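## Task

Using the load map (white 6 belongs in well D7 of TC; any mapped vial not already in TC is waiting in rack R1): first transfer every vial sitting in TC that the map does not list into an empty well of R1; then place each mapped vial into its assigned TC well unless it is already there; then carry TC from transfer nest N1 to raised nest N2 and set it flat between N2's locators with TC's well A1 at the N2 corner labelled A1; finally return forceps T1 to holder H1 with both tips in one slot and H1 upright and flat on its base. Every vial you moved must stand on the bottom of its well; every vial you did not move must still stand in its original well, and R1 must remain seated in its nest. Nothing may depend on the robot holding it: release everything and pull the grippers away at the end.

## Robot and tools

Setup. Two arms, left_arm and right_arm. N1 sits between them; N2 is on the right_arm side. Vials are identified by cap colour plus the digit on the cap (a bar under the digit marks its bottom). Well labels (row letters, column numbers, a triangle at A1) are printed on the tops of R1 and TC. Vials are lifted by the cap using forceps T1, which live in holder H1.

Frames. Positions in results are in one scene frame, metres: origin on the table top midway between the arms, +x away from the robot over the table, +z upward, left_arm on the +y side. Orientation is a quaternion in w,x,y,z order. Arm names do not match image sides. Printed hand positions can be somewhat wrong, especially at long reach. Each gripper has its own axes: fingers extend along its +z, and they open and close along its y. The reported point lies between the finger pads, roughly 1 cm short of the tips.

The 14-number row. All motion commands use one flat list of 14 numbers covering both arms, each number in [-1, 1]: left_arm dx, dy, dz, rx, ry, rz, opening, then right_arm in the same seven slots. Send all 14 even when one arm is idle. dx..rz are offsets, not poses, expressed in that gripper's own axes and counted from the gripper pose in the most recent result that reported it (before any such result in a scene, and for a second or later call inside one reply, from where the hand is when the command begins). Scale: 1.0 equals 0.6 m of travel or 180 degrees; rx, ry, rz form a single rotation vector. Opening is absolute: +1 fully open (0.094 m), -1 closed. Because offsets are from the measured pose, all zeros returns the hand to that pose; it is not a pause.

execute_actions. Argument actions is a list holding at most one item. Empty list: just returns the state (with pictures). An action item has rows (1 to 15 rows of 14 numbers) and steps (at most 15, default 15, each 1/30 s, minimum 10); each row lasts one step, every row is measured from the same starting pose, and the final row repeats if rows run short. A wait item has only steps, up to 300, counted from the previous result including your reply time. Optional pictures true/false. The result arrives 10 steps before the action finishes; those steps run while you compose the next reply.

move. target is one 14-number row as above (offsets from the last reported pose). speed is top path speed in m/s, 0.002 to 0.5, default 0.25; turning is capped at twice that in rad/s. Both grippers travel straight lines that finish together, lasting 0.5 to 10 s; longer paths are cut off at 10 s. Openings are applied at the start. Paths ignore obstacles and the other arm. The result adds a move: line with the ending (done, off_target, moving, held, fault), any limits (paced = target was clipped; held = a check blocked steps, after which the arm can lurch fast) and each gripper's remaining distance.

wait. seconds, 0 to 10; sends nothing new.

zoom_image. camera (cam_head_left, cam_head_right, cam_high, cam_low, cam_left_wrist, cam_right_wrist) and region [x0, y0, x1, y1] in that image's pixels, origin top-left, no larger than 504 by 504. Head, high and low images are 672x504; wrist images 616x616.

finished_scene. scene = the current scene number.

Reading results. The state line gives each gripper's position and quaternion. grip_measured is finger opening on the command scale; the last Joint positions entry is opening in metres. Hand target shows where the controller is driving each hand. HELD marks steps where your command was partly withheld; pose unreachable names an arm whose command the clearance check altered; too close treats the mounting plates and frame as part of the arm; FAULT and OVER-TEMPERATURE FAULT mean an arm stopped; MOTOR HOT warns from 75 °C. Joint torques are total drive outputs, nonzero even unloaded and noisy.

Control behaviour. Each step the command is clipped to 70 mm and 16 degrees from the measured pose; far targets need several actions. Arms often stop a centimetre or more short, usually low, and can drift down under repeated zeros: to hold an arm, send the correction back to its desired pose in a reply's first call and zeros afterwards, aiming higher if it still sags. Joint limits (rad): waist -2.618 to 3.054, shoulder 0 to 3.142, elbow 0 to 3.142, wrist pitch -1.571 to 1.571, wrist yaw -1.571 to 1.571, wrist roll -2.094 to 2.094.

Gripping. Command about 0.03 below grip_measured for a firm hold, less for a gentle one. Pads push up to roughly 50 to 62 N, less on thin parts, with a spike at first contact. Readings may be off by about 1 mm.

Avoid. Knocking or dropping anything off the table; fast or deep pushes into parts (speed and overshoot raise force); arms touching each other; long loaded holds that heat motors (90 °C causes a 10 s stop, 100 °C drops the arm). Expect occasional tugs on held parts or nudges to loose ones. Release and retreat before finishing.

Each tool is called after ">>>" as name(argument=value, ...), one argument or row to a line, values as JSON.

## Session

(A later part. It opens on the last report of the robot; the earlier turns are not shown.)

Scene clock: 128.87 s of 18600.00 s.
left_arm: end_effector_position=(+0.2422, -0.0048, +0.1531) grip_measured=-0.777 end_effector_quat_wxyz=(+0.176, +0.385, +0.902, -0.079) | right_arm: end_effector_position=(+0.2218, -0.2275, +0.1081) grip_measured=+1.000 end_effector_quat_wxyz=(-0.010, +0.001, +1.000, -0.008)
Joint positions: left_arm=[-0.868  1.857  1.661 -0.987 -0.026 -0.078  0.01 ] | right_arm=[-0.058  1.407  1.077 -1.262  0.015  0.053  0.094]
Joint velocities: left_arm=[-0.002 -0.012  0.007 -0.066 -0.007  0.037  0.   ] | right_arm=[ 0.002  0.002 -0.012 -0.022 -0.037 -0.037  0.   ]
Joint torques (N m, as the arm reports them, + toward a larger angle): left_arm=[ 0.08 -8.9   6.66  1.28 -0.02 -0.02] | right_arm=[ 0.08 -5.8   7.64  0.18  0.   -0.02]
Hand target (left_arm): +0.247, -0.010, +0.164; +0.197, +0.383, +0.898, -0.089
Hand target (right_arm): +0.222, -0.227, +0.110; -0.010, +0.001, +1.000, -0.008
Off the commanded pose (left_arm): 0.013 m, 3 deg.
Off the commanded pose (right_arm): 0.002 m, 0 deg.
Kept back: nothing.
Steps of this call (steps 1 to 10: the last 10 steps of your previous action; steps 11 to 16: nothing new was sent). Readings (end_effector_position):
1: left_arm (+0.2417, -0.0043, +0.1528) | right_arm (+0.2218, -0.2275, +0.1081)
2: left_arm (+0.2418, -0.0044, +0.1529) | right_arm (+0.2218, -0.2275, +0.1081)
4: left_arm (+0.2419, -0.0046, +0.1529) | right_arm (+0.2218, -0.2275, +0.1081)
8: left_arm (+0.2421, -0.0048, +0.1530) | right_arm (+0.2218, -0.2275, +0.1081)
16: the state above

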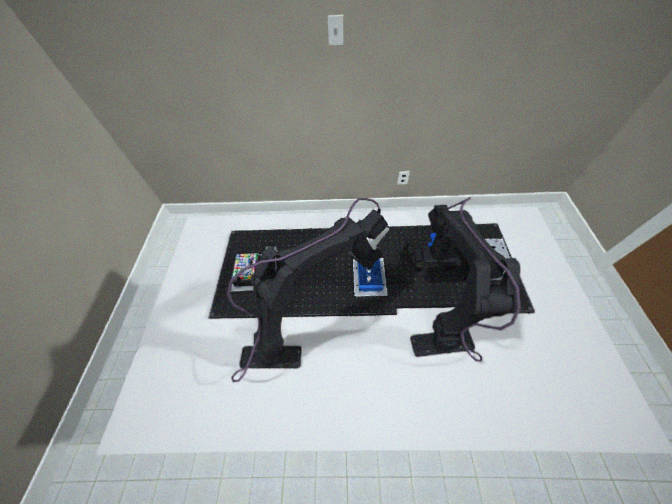

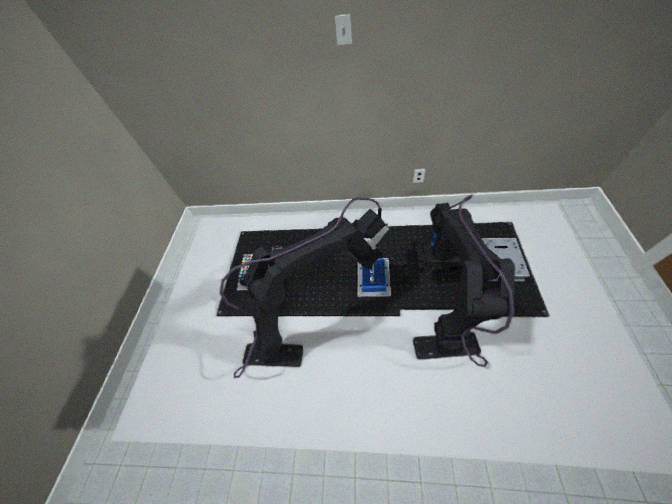

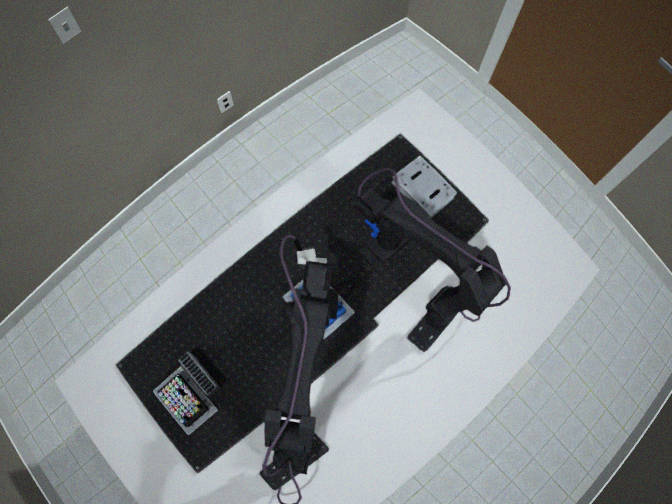

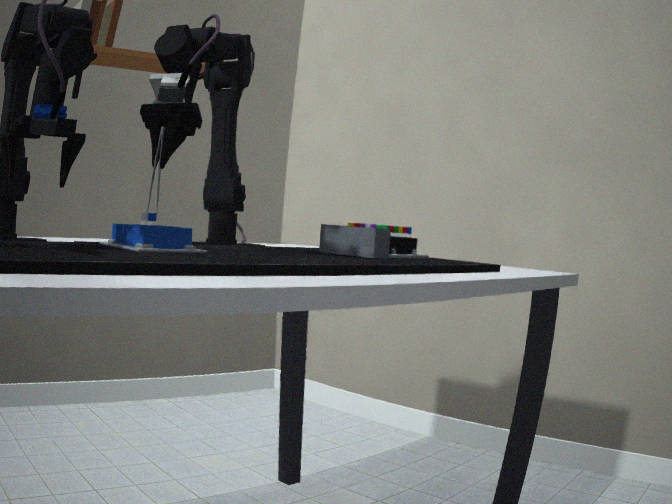

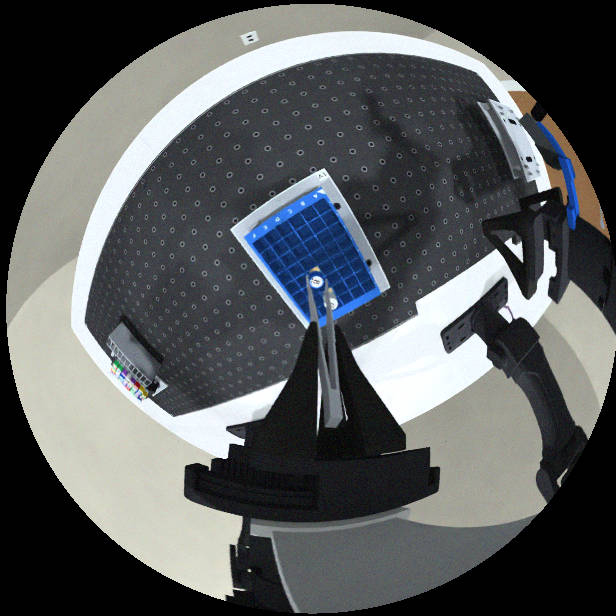

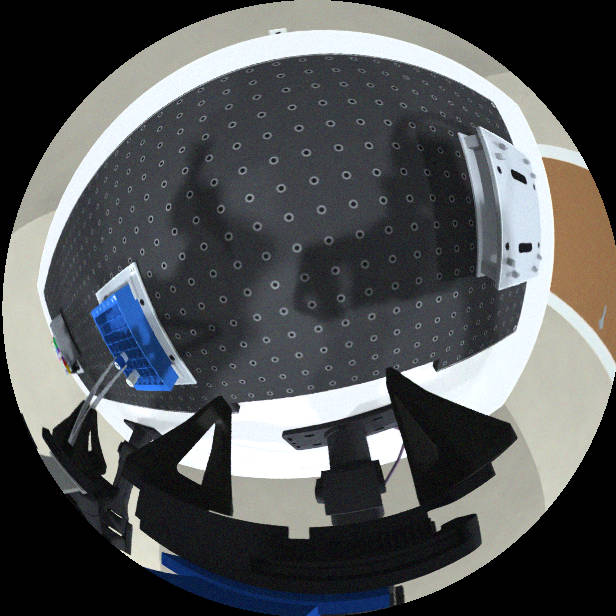

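>>> execute_actions(
  actions=[
    {"rows":[[-0.00992,-0.00046,-0.01205,0.00062,-0.00857,-0.00021,-0.787,0,0,-0.003,0,0,0,1],[-0.00992,-0.00046,-0.01205,0.00062,-0.00857,-0.00021,-0.796,0,0,-0.003,0,0,0,1],[-0.00992,-0.00046,-0.01205,0.00062,-0.00857,-0.00021,-0.805,0,0,-0.003,0,0,0,1],[-0.00992,-0.00046,-0.01205,0.00062,-0.00857,-0.00021,-0.814,0,0,-0.003,0,0,0,1],[-0.00992,-0.00046,-0.01205,0.00062,-0.00857,-0.00021,-0.823,0,0,-0.003,0,0,0,1],[-0.00992,-0.00046,-0.01205,0.00062,-0.00857,-0.00021,-0.832,0,0,-0.003,0,0,0,1],[-0.00992,-0.00046,-0.01205,0.00062,-0.00857,-0.00021,-0.841,0,0,-0.003,0,0,0,1],[-0.00992,-0.00046,-0.01205,0.00062,-0.00857,-0.00021,-0.85,0,0,-0.003,0,0,0,1]],"steps":12},
  ],
)

>>> execute_actions(
  actions=[
    {"steps":13},
  ],
  pictures=true,
)

>>> zoom_image(
  camera="cam_left_wrist",
  region=[285,240,345,300],
)

Scene clock: 129.70 s of 18600.00 s.
left_arm: end_effector_position=(+0.2422, -0.0049, +0.1531) grip_measured=-0.790 end_effector_quat_wxyz=(+0.177, +0.385, +0.902, -0.079) | right_arm: end_effector_position=(+0.2218, -0.2275, +0.1081) grip_measured=+1.000 end_effector_quat_wxyz=(-0.010, +0.001, +1.000, -0.008)
Joint positions: left_arm=[-0.868  1.857  1.661 -0.986 -0.026 -0.078  0.01 ] | right_arm=[-0.058  1.407  1.077 -1.262  0.015  0.053  0.094]
Joint velocities: left_arm=[ 0.007  0.007 -0.002 -0.007 -0.022  0.007 -0.006] | right_arm=[ 0.002  0.007 -0.012 -0.007  0.022  0.051  0.   ]
Joint torques (N m, as the arm reports them, + toward a larger angle): left_arm=[ 0.02 -8.99  6.58  1.07  0.   -0.02] | right_arm=[ 0.06 -5.82  7.69  0.2   0.02 -0.02]
Steps of this call (steps 1 to 23: nothing new was sent; steps 24 to 25: the first 2 steps of this action). Readings (end_effector_position):
24: left_arm (+0.2422, -0.0049, +0.1531) | right_arm (+0.2218, -0.2275, +0.1081)
25: the state above

Scene clock: 130.13 s of 18600.00 s.
left_arm: end_effector_position=(+0.2422, -0.0049, +0.1531) grip_measured=-0.843 end_effector_quat_wxyz=(+0.177, +0.385, +0.902, -0.079) | right_arm: end_effector_position=(+0.2218, -0.2275, +0.1081) grip_measured=+1.000 end_effector_quat_wxyz=(-0.010, +0.001, +1.000, -0.008)
Joint positions: left_arm=[-0.868  1.857  1.661 -0.986 -0.026 -0.078  0.007] | right_arm=[-0.058  1.407  1.077 -1.262  0.015  0.053  0.094]
Joint velocities: left_arm=[ 0.007 -0.007 -0.007 -0.051  0.037  0.007  0.   ] | right_arm=[-0.002  0.017  0.017 -0.022  0.022 -0.051  0.   ]
Joint torques (N m, as the arm reports them, + toward a larger angle): left_arm=[ 0.08 -8.91  6.59  1.1  -0.02  0.  ] | right_arm=[ 0.06 -5.79  7.69  0.19  0.03 -0.02]
Hand target (left_arm): +0.244, -0.007, +0.162; +0.188, +0.384, +0.900, -0.085
Hand target (right_arm): +0.222, -0.227, +0.110; -0.010, +0.001, +1.000, -0.008
Off the commanded pose (left_arm): 0.009 m, 2 deg.
Off the commanded pose (right_arm): 0.002 m, 0 deg.
Kept back: nothing.
Steps of this call (steps 1 to 10: the last 10 steps of your previous action; steps 11 to 13: nothing new was sent). Readings (end_effector_position):
1: left_arm (+0.2422, -0.0049, +0.1531) | right_arm (+0.2218, -0.2275, +0.1081)
2: left_arm (+0.2422, -0.0049, +0.1531) | right_arm (+0.2218, -0.2275, +0.1081)
4: left_arm (+0.2422, -0.0049, +0.1531) | right_arm (+0.2218, -0.2275, +0.1081)
8: left_arm (+0.2422, -0.0049, +0.1531) | right_arm (+0.2218, -0.2275, +0.1081)
13: the state above

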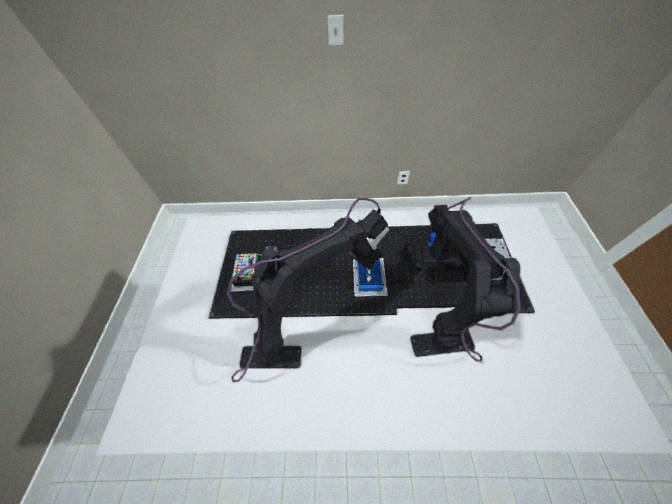

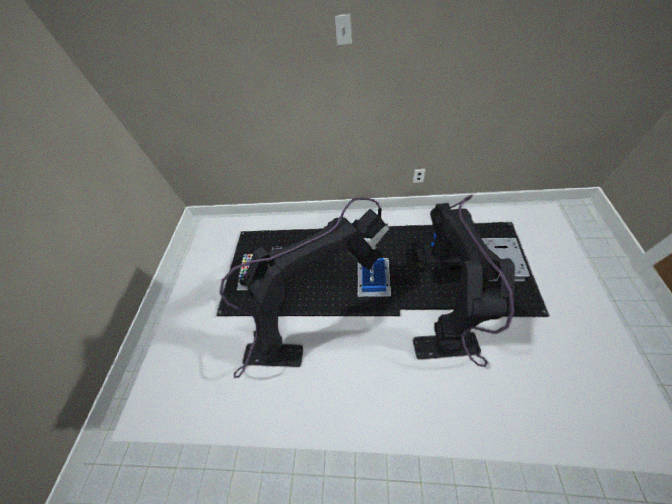

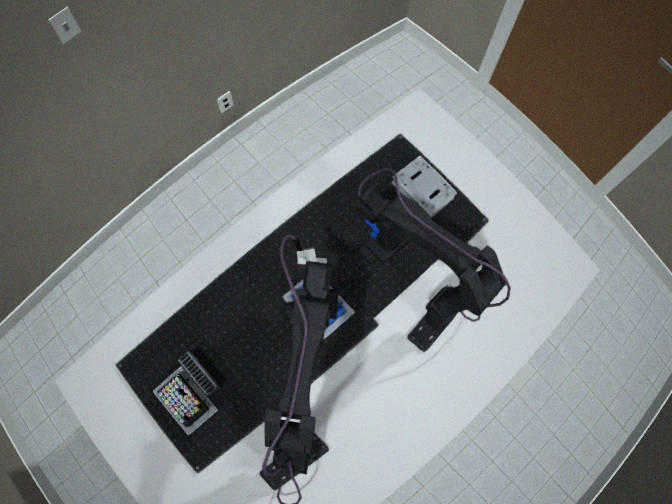

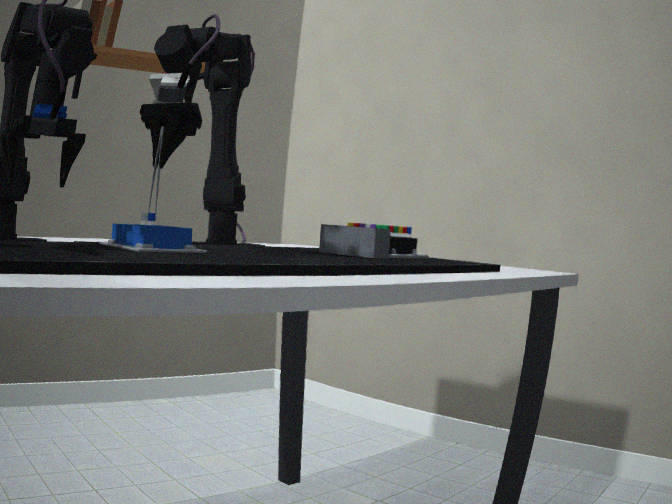

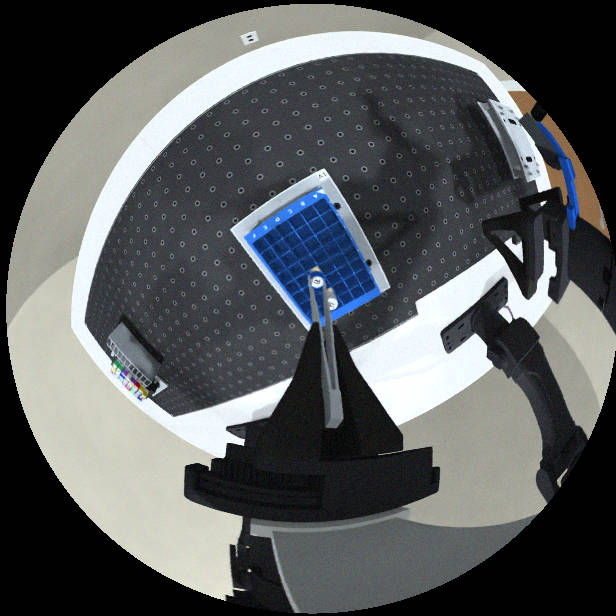

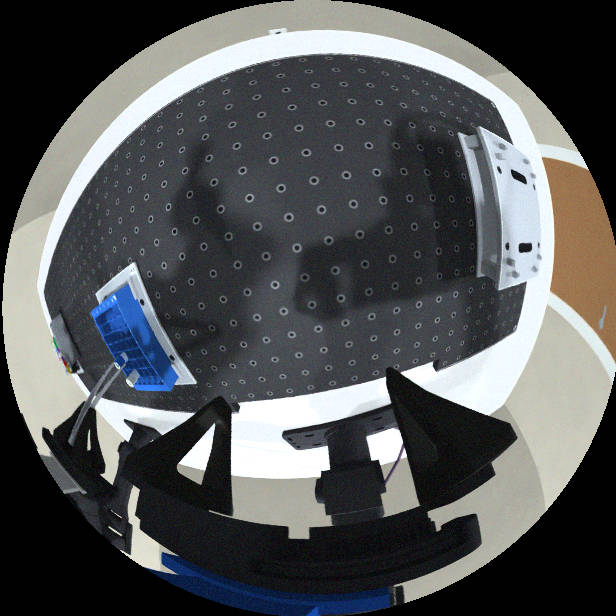

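Region (285, 240, 345, 300) of cam_left_wrist's 616x616 image, scaled by 8.400, with more detail than that image has.

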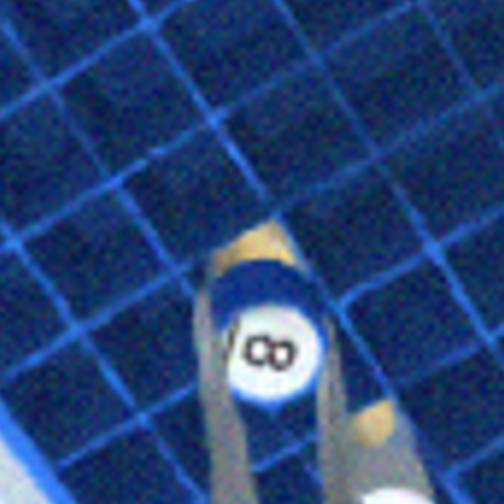

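>>> execute_actions(
  actions=[
    {"rows":[[-0.01805,-0.00069,-0.02552,0.00083,-0.01142,-0.00028,-0.85,0,0,-0.003,0,0,0,1],[-0.01514,-0.00048,-0.02543,0.00067,-0.0092,-0.00023,-0.85,0,0,-0.003,0,0,0,1],[-0.01307,-0.00033,-0.02537,0.00055,-0.00762,-0.00019,-0.85,0,0,-0.003,0,0,0,1],[-0.01106,-0.00018,-0.02533,0.00044,-0.00609,-0.00015,-0.85,0,0,-0.003,0,0,0,1],[-0.01155,-0.00018,-0.02673,0.00044,-0.00612,-0.00015,-0.85,0,0,-0.003,0,0,0,1],[-0.01205,-0.00018,-0.02823,0.00045,-0.00618,-0.00015,-0.85,0,0,-0.003,0,0,0,1],[-0.01254,-0.00018,-0.02973,0.00045,-0.00625,-0.00015,-0.85,0,0,-0.003,0,0,0,1],[-0.01304,-0.00018,-0.03123,0.00046,-0.00631,-0.00016,-0.85,0,0,-0.003,0,0,0,1],[-0.01353,-0.00018,-0.03273,0.00046,-0.00638,-0.00016,-0.85,0,0,-0.003,0,0,0,1],[-0.01403,-0.00018,-0.03424,0.00047,-0.00644,-0.00016,-0.85,0,0,-0.003,0,0,0,1],[-0.01452,-0.00018,-0.03574,0.00047,-0.0065,-0.00016,-0.85,0,0,-0.003,0,0,0,1],[-0.01502,-0.00017,-0.03724,0.00048,-0.00657,-0.00016,-0.85,0,0,-0.003,0,0,0,1],[-0.01551,-0.00017,-0.03874,0.00048,-0.00663,-0.00017,-0.85,0,0,-0.003,0,0,0,1],[-0.01601,-0.00017,-0.04024,0.00049,-0.0067,-0.00017,-0.85,0,0,-0.003,0,0,0,1],[-0.0165,-0.00017,-0.04174,0.00049,-0.00676,-0.00017,-0.85,0,0,-0.003,0,0,0,1]],"steps":15},
  ],
)

>>> execute_actions(
  actions=[
    {"rows":[[-0.00809,0,-0.02399,0.00036,-0.00495,-0.00012,-0.85,0,0,-0.003,0,0,0,1],[-0.00769,0.0001,-0.02643,0.0003,-0.00419,-0.0001,-0.85,0,0,-0.003,0,0,0,1],[-0.00727,0.0002,-0.02887,0.00025,-0.00343,-0.00008,-0.85,0,0,-0.003,0,0,0,1],[-0.00801,0.0002,-0.03135,0.00026,-0.00362,-0.00009,-0.85,0,0,-0.003,0,0,0,1],[-0.00876,0.0002,-0.03382,0.00028,-0.00381,-0.00009,-0.85,0,0,-0.003,0,0,0,1],[-0.0095,0.0002,-0.0363,0.00029,-0.004,-0.0001,-0.85,0,0,-0.003,0,0,0,1],[-0.01024,0.0002,-0.03877,0.0003,-0.00419,-0.0001,-0.85,0,0,-0.003,0,0,0,1],[-0.01099,0.0002,-0.04125,0.00032,-0.00438,-0.00011,-0.85,0,0,-0.003,0,0,0,1],[-0.01173,0.0002,-0.04373,0.00033,-0.00457,-0.00011,-0.85,0,0,-0.003,0,0,0,1],[-0.01247,0.0002,-0.0462,0.00034,-0.00476,-0.00012,-0.85,0,0,-0.003,0,0,0,1],[-0.01321,0.0002,-0.04868,0.00036,-0.00495,-0.00012,-0.85,0,0,-0.003,0,0,0,1],[-0.01396,0.0002,-0.05115,0.00037,-0.00514,-0.00013,-0.85,0,0,-0.003,0,0,0,1],[-0.0147,0.0002,-0.05363,0.00039,-0.00533,-0.00013,-0.85,0,0,-0.003,0,0,0,1],[-0.01544,0.0002,-0.0561,0.0004,-0.00552,-0.00014,-0.85,0,0,-0.003,0,0,0,1],[-0.02325,-0.0002,-0.05877,0.0008,-0.0111,-0.00027,-0.85,0,0,-0.003,0,0,0,1]],"steps":15},
  ],
)

>>> execute_actions(
  actions=[
    {"steps":16},
  ],
  pictures=true,
)

>>> zoom_image(
  camera="cam_left_wrist",
  region=[285,240,345,300],
)

Scene clock: 136.33 s of 18600.00 s.
left_arm: end_effector_position=(+0.2417, -0.0042, +0.1548) grip_measured=-0.843 end_effector_quat_wxyz=(+0.175, +0.386, +0.903, -0.078) | right_arm: end_effector_position=(+0.2218, -0.2275, +0.1081) grip_measured=+1.000 end_effector_quat_wxyz=(-0.010, +0.001, +1.000, -0.008)
Joint positions: left_arm=[-0.868  1.857  1.669 -0.998 -0.026 -0.078  0.007] | right_arm=[-0.058  1.407  1.077 -1.262  0.015  0.053  0.094]
Joint velocities: left_arm=[-0.007 -0.002  0.066 -0.037 -0.022  0.007 -0.001] | right_arm=[-0.007 -0.022  0.002 -0.037 -0.007  0.007  0.   ]
Joint torques (N m, as the arm reports them, + toward a larger angle): left_arm=[ 0.1  -9.06  8.32  0.92  0.   -0.01] | right_arm=[ 0.05 -5.79  7.66  0.21  0.01 -0.04]
Steps of this call (steps 1 to 90: nothing new was sent; then 3.03 s passed at rest; steps 91 to 95: the first 5 steps of this action). Readings (end_effector_position):
91: left_arm (+0.2422, -0.0048, +0.1531) | right_arm (+0.2218, -0.2275, +0.1081)
92: left_arm (+0.2420, -0.0046, +0.1532) | right_arm (+0.2218, -0.2275, +0.1081)
94: left_arm (+0.2416, -0.0042, +0.1540) | right_arm (+0.2218, -0.2275, +0.1081)
95: the state above

Scene clock: 136.83 s of 18600.00 s.
left_arm: end_effector_position=(+0.2406, -0.0029, +0.1678) grip_measured=-0.843 end_effector_quat_wxyz=(+0.174, +0.386, +0.903, -0.077) | right_arm: end_effector_position=(+0.2218, -0.2275, +0.1081) grip_measured=+1.000 end_effector_quat_wxyz=(-0.010, +0.001, +1.000, -0.008)
Joint positions: left_arm=[-0.868  1.857  1.721 -1.053 -0.026 -0.078  0.007] | right_arm=[-0.058  1.407  1.077 -1.262  0.015  0.053  0.094]
Joint velocities: left_arm=[ 0.002 -0.002  0.129 -0.095  0.051 -0.022 -0.   ] | right_arm=[ 0.017 -0.012 -0.007 -0.066 -0.081 -0.037  0.   ]
Joint torques (N m, as the arm reports them, + toward a larger angle): left_arm=[ 0.04 -9.1   8.32  0.92  0.   -0.02] | right_arm=[ 0.03 -5.78  7.68  0.18  0.01 -0.02]
Off your previous action's commanded pose (left_arm): 0.016 m, 1 deg at its last step (step 10 of this call).
Off your previous action's commanded pose (right_arm): 0.002 m, 0 deg at its last step (step 10 of this call).
Steps of this call (steps 1 to 10: the last 10 steps of your previous action; steps 11 to 15: the first 5 steps of this action, its rows measured from where the robot was after step 10). Readings (end_effector_position):
10: left_arm (+0.2416, -0.0041, +0.1638) | right_arm (+0.2218, -0.2275, +0.1081)
11: left_arm (+0.2416, -0.0041, +0.1646) | right_arm (+0.2218, -0.2275, +0.1081)
12: left_arm (+0.2414, -0.0039, +0.1654) | right_arm (+0.2218, -0.2275, +0.1081)
14: left_arm (+0.2409, -0.0032, +0.1668) | right_arm (+0.2218, -0.2275, +0.1081)
15: the state above

Scene clock: 137.37 s of 18600.00 s.
left_arm: end_effector_position=(+0.2413, -0.0038, +0.1871) grip_measured=-0.843 end_effector_quat_wxyz=(+0.181, +0.385, +0.901, -0.081) | right_arm: end_effector_position=(+0.2218, -0.2275, +0.1081) grip_measured=+1.000 end_effector_quat_wxyz=(-0.010, +0.001, +1.000, -0.008)
Joint positions: left_arm=[-0.868  1.857  1.792 -1.109 -0.026 -0.078  0.007] | right_arm=[-0.058  1.407  1.077 -1.262  0.015  0.053  0.094]
Joint velocities: left_arm=[-0.012 -0.007  0.002 -0.095 -0.007  0.007 -0.   ] | right_arm=[-0.002 -0.002  0.002  0.081  0.037 -0.022  0.   ]
Joint torques (N m, as the arm reports them, + toward a larger angle): left_arm=[ 0.14 -9.06  8.04  0.94  0.   -0.02] | right_arm=[ 0.05 -5.85  7.69  0.2   0.   -0.02]
Hand target (left_arm): +0.242, -0.003, +0.202; +0.192, +0.384, +0.899, -0.086
Hand target (right_arm): +0.222, -0.227, +0.110; -0.010, +0.001, +1.000, -0.008
Off the commanded pose (left_arm): 0.015 m, 1 deg.
Off the commanded pose (right_arm): 0.002 m, 0 deg.
Kept back: nothing.
Steps of this call (steps 1 to 10: the last 10 steps of your previous action; steps 11 to 16: nothing new was sent). Readings (end_effector_position):
1: left_arm (+0.2405, -0.0028, +0.1690) | right_arm (+0.2218, -0.2275, +0.1081)
2: left_arm (+0.2405, -0.0028, +0.1705) | right_arm (+0.2218, -0.2275, +0.1081)
4: left_arm (+0.2406, -0.0030, +0.1737) | right_arm (+0.2218, -0.2275, +0.1081)
8: left_arm (+0.2406, -0.0028, +0.1801) | right_arm (+0.2218, -0.2275, +0.1081)
16: the state above

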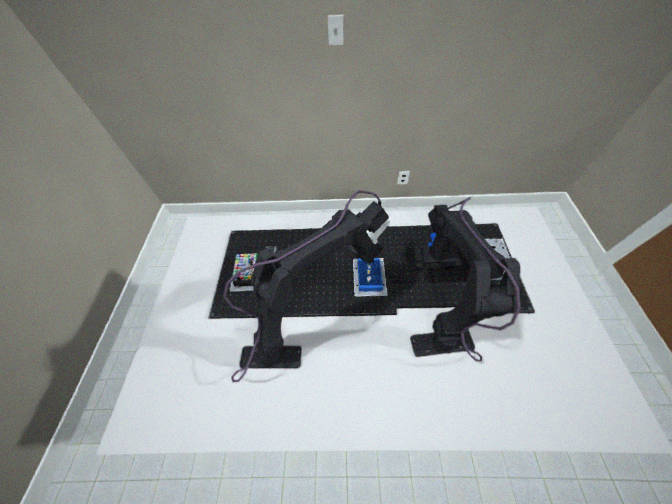

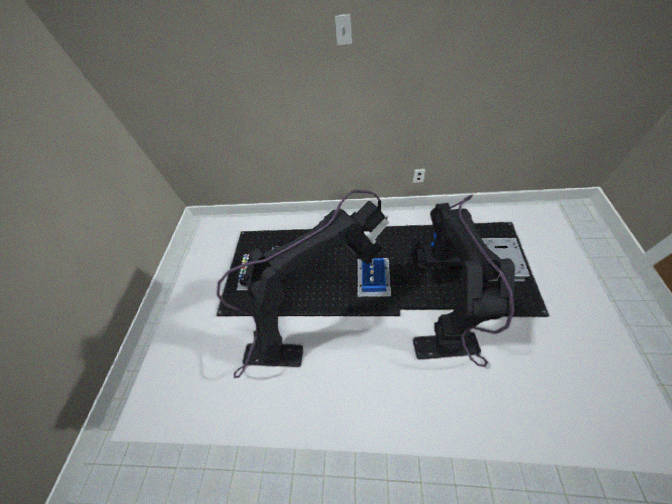

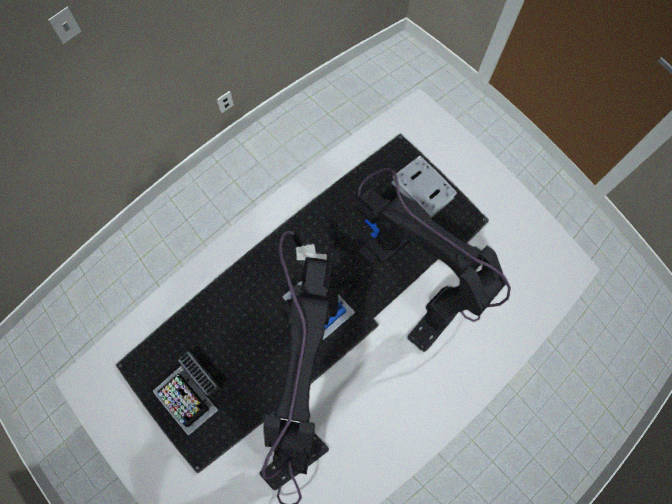

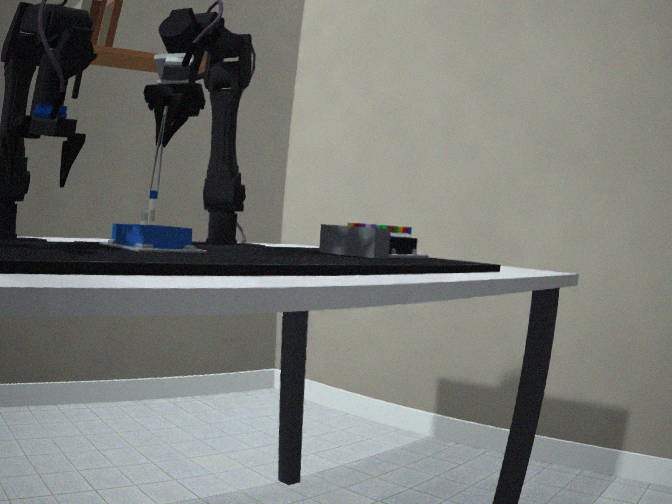

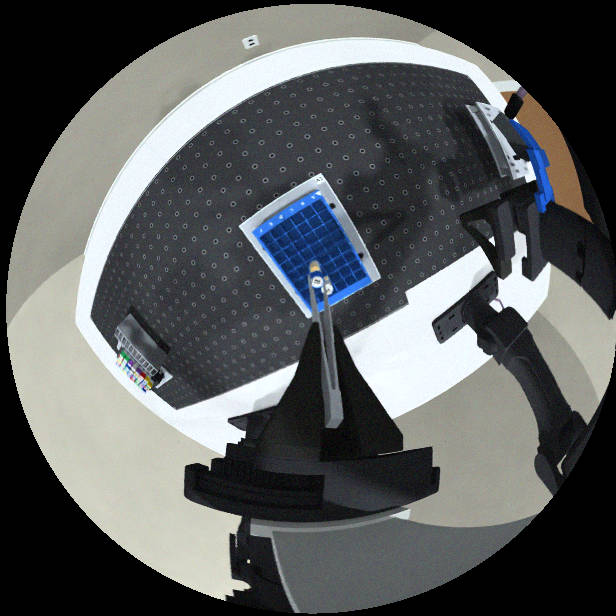

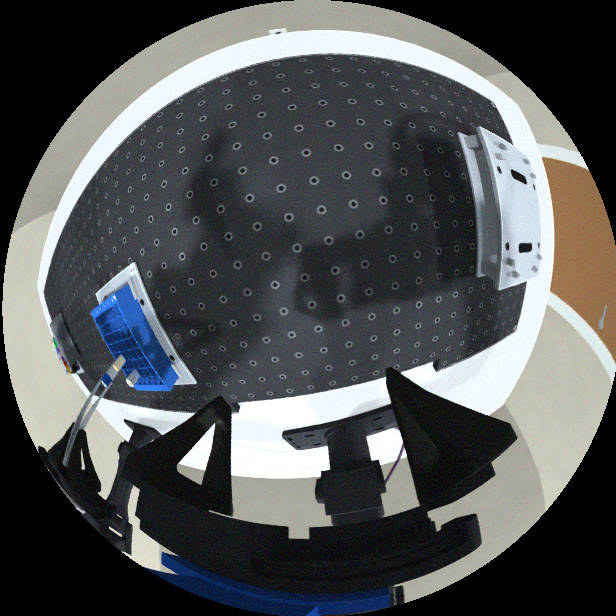

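Region (285, 240, 345, 300) of cam_left_wrist's 616x616 image, scaled by 8.400, with more detail than that image has.

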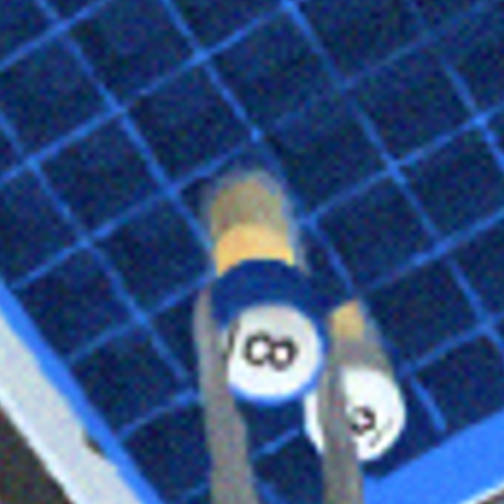

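>>> execute_actions(
  actions=[
    {"rows":[[-0.0160,0,-0.0260,0.0006,-0.0095,-0.0002,-0.85,0,0,-0.003,0,0,0,1],[-0.0140,0,-0.0290,0.0005,-0.0075,-0.0002,-0.85,0,0,-0.003,0,0,0,1],[-0.0130,0,-0.0335,0.0004,-0.0062,-0.0002,-0.85,0,0,-0.003,0,0,0,1],[-0.0130,0,-0.0390,0.0004,-0.0058,-0.0002,-0.85,0,0,-0.003,0,0,0,1],[-0.0132,0.0002,-0.0450,0.0004,-0.0056,-0.0002,-0.85,0,0,-0.003,0,0,0,1],[-0.0136,0.0003,-0.0510,0.0004,-0.0056,-0.0002,-0.85,0,0,-0.003,0,0,0,1],[-0.0142,0.0004,-0.0570,0.0004,-0.0060,-0.0002,-0.85,0,0,-0.003,0,0,0,1],[-0.0150,0.0004,-0.0625,0.0005,-0.0066,-0.0002,-0.85,0,0,-0.003,0,0,0,1],[-0.0158,0.0005,-0.0670,0.0005,-0.0074,-0.0002,-0.85,0,0,-0.003,0,0,0,1],[-0.0165,0.0005,-0.0708,0.0006,-0.00825,-0.0002,-0.85,0,0,-0.003,0,0,0,1]],"steps":12},
  ],
)

>>> move(
  target=[0.41197,0.57908,-0.18703,-0.19605,-0.01127,-0.46845,-0.85,-0.0493,0.3573,-0.0267,-0.005,-0.0064,-0.0006,1],
  speed=0.3,
)

>>> zoom_image(
  camera="cam_left_wrist",
  region=[275,215,355,295],
)

Scene clock: 142.33 s of 18600.00 s.
left_arm: end_effector_position=(+0.2404, -0.0026, +0.1888) grip_measured=-0.843 end_effector_quat_wxyz=(+0.179, +0.385, +0.902, -0.080) | right_arm: end_effector_position=(+0.2218, -0.2275, +0.1081) grip_measured=+1.000 end_effector_quat_wxyz=(-0.010, +0.001, +1.000, -0.008)
Joint positions: left_arm=[-0.868  1.857  1.801 -1.122 -0.026 -0.078  0.007] | right_arm=[-0.058  1.407  1.077 -1.262  0.015  0.053  0.094]
Joint velocities: left_arm=[-0.002 -0.007  0.173 -0.198 -0.007 -0.066 -0.   ] | right_arm=[-0.007  0.002  0.007 -0.081 -0.007 -0.007  0.   ]
Joint torques (N m, as the arm reports them, + toward a larger angle): left_arm=[ 0.12 -8.44  8.82  1.01  0.01 -0.01] | right_arm=[ 0.1  -5.81  7.68  0.2   0.01 -0.02]
Steps of this call (steps 1 to 90: nothing new was sent; then 1.90 s passed at rest; steps 91 to 92: the first 2 steps of this action). Readings (end_effector_position):
91: left_arm (+0.2404, -0.0027, +0.1874) | right_arm (+0.2218, -0.2275, +0.1081)
92: the state above

Scene clock: 146.23 s of 18600.00 s.
left_arm: end_effector_position=(+0.2942, +0.4336, +0.2117) grip_measured=-0.843 end_effector_quat_wxyz=(+0.185, -0.370, +0.908, +0.067) | right_arm: end_effector_position=(+0.2540, -0.0203, +0.1231) grip_measured=+1.000 end_effector_quat_wxyz=(+0.008, +0.000, +1.000, -0.001)
Joint positions: left_arm=[ 0.207  1.567  1.566 -1.227 -0.202 -0.553  0.007] | right_arm=[ 0.6    1.799  1.542 -1.303  0.012  0.709  0.094]
Joint velocities: left_arm=[ 0.002 -0.007  0.017  0.022 -0.066 -0.051 -0.   ] | right_arm=[ 0.002  0.002 -0.017 -0.037  0.007  0.037  0.   ]
Joint torques (N m, as the arm reports them, + toward a larger angle): left_arm=[ 0.3  -5.15  8.1   0.81 -0.37 -0.09] | right_arm=[ 0.78 -8.68  8.88  0.2   0.01  0.02]
Hand target (left_arm): +0.295, +0.438, +0.219; +0.191, -0.376, +0.904, +0.074
Hand target (right_arm): +0.254, -0.017, +0.124; +0.005, +0.000, +1.000, -0.004
Off your previous action's commanded pose (left_arm): 0.014 m, 0 deg at its last step (step 10 of this call).
Off your previous action's commanded pose (right_arm): 0.002 m, 0 deg at its last step (step 10 of this call).
Off the commanded pose (left_arm): 0.013 m, 2 deg.
Off the commanded pose (right_arm): 0.008 m, 1 deg.
Kept back: nothing.
move: off_target (left_arm)

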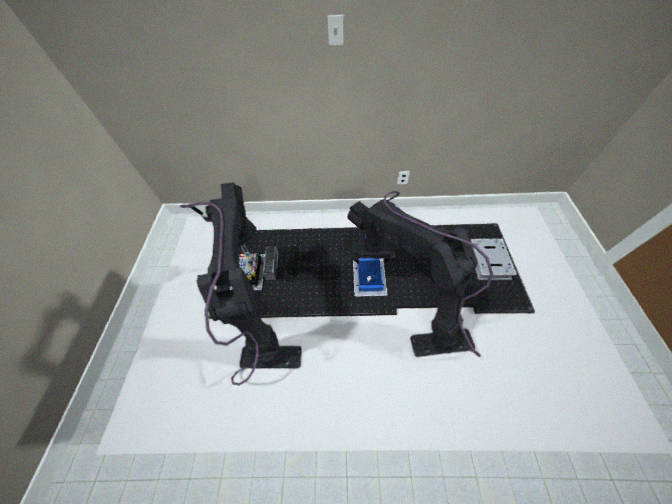

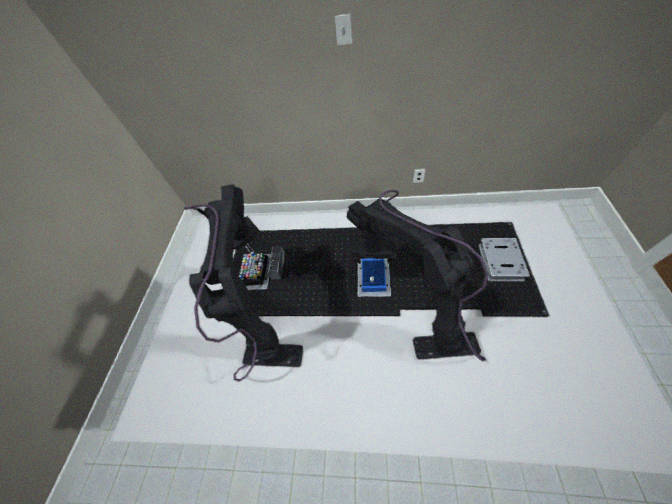

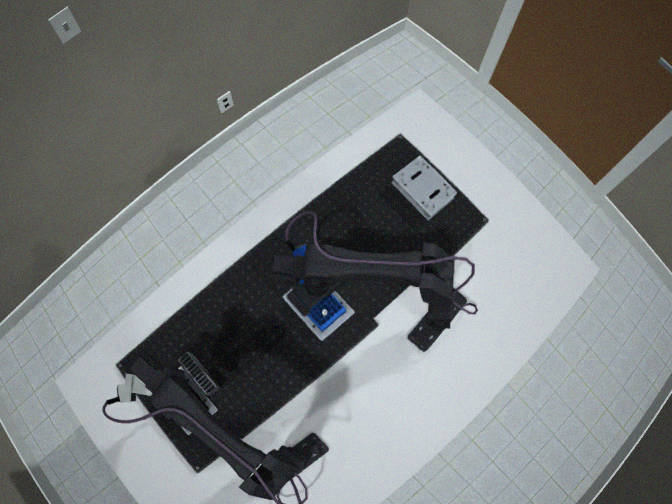

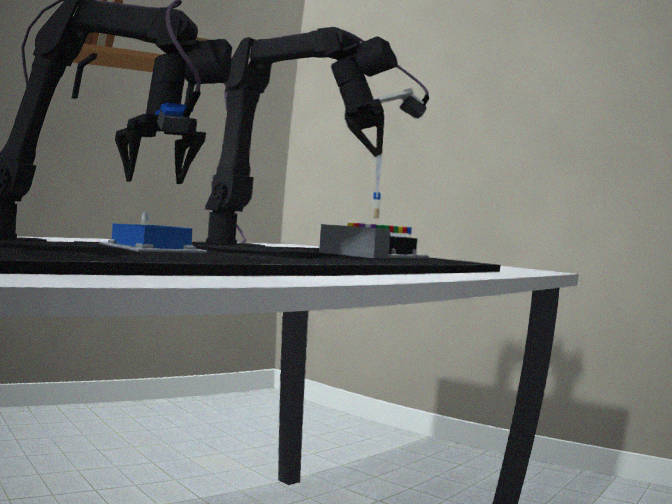

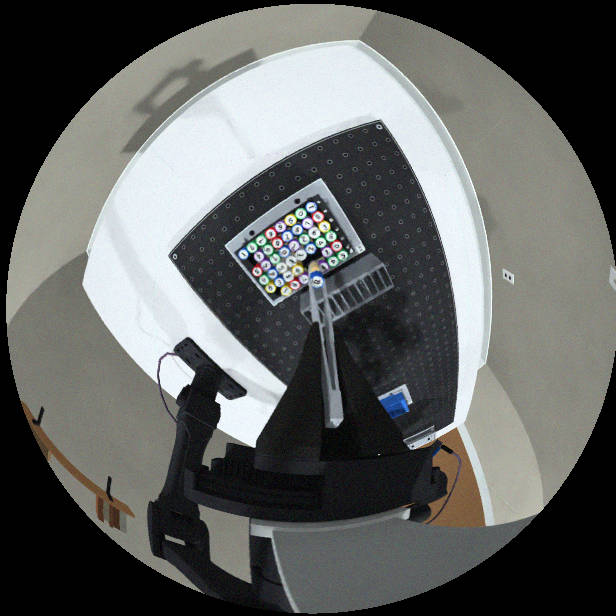

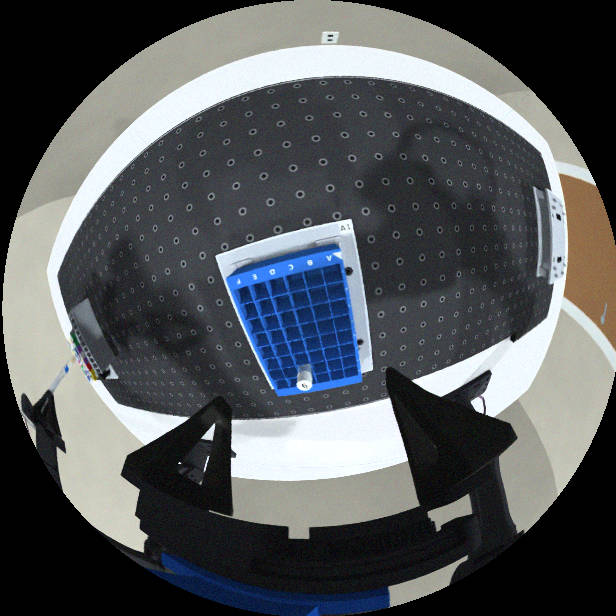

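Region (275, 215, 355, 295) of cam_left_wrist's 616x616 image, scaled by 6.300, with more detail than that image has.

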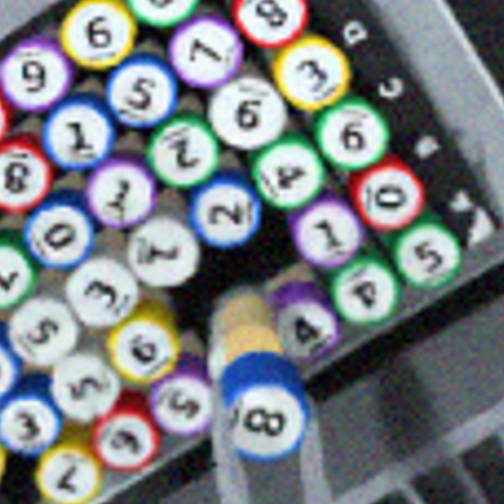

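>>> move(
  target=[-0.01634,-0.00701,0.00984,0.00314,-0.00665,-0.00397,-0.85,0.0033,0.0167,0.0583,0,0.004,0,1],
  speed=0.08,
)

>>> zoom_image(
  camera="cam_left_wrist",
  region=[275,215,355,295],
)

>>> zoom_image(
  camera="cam_right_wrist",
  region=[180,200,440,460],
)

Scene clock: 150.40 s of 18600.00 s.
left_arm: end_effector_position=(+0.2994, +0.4346, +0.2078) grip_measured=-0.843 end_effector_quat_wxyz=(+0.185, -0.370, +0.908, +0.066) | right_arm: end_effector_position=(+0.2569, -0.0118, +0.0960) grip_measured=+1.000 end_effector_quat_wxyz=(+0.010, +0.002, +1.000, +0.003)
Joint positions: left_arm=[ 0.207  1.583  1.566 -1.21  -0.202 -0.554  0.007] | right_arm=[ 0.611  1.828  1.47  -1.194  0.008  0.724  0.094]
Joint velocities: left_arm=[-0.002 -0.017 -0.002 -0.007 -0.081  0.007  0.002] | right_arm=[-0.017  0.002 -0.012 -0.11   0.007 -0.081  0.   ]
Joint torques (N m, as the arm reports them, + toward a larger angle): left_arm=[ 0.68 -5.35  6.04  1.19 -0.11 -0.01] | right_arm=[ 0.94 -9.3   6.27  0.4  -0.03  0.04]
Hand target (left_arm): +0.305, +0.439, +0.210; +0.196, -0.374, +0.904, +0.065
Hand target (right_arm): +0.253, -0.010, +0.089; +0.002, +0.000, +1.000, -0.001
Off the commanded pose (left_arm): 0.007 m, 1 deg.
Off the commanded pose (right_arm): 0.009 m, 1 deg.
Kept back: nothing.
After step 90, 0.23 s passed at rest.
move: done

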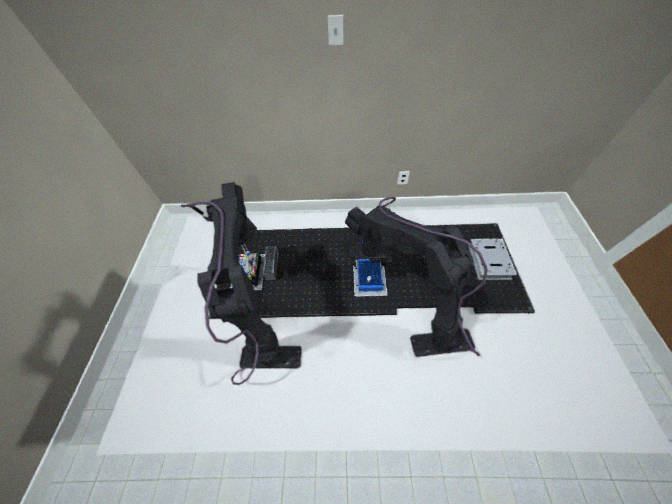

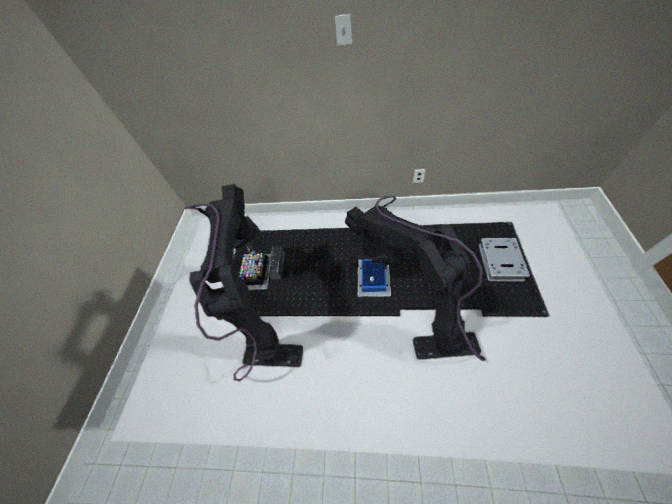

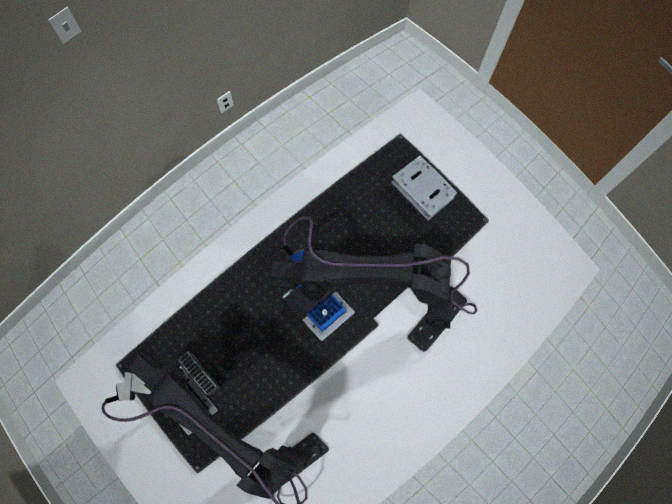

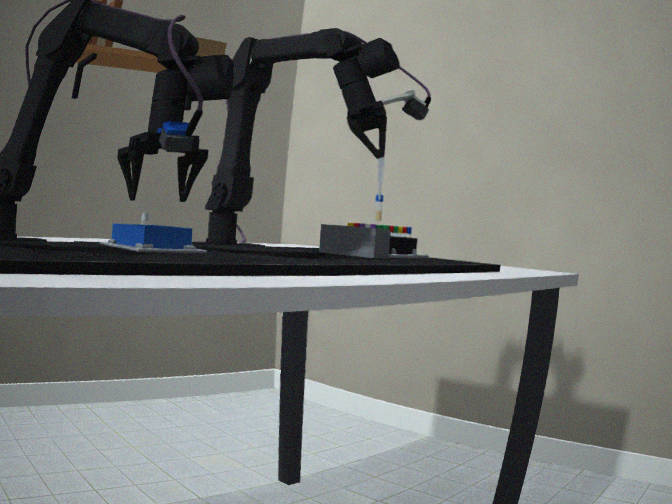

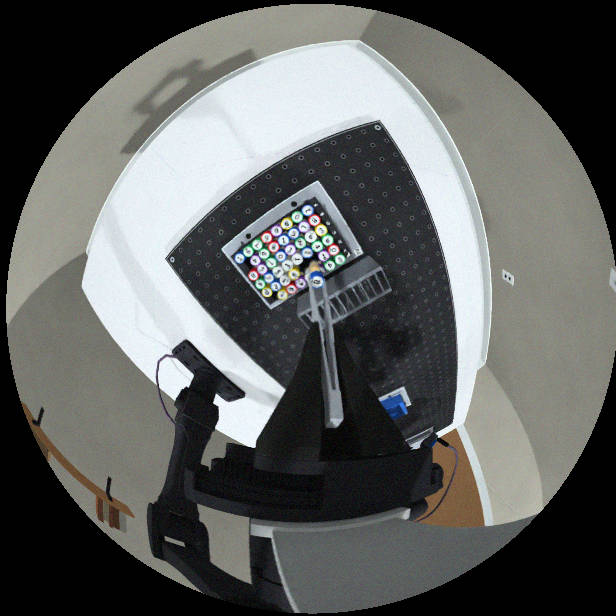

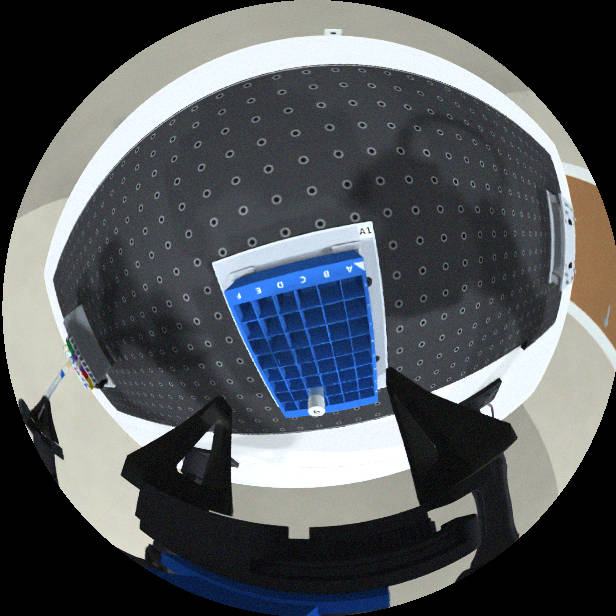

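Region (275, 215, 355, 295) of cam_left_wrist's 616x616 image, scaled by 6.300, with more detail than that image has.

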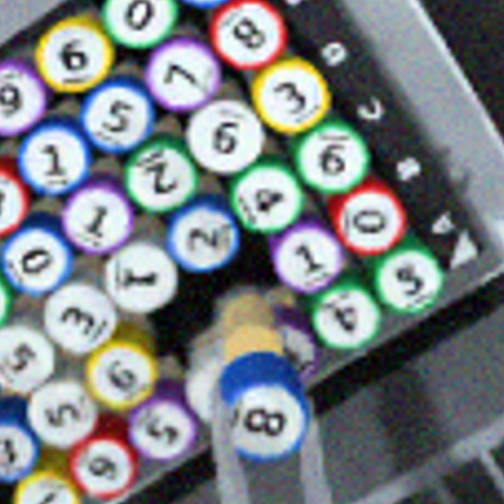

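Region (180, 200, 440, 460) of cam_right_wrist's 616x616 image, scaled by 1.938, with more detail than that image has.

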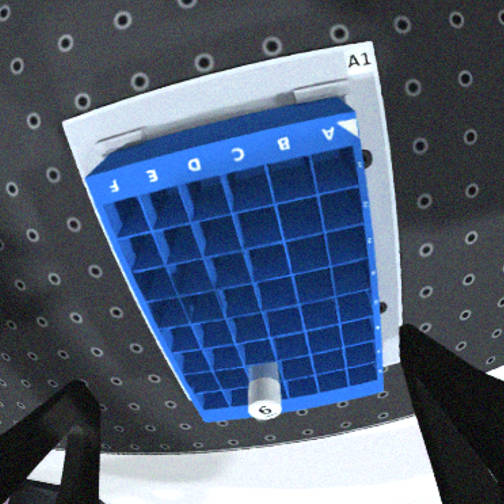

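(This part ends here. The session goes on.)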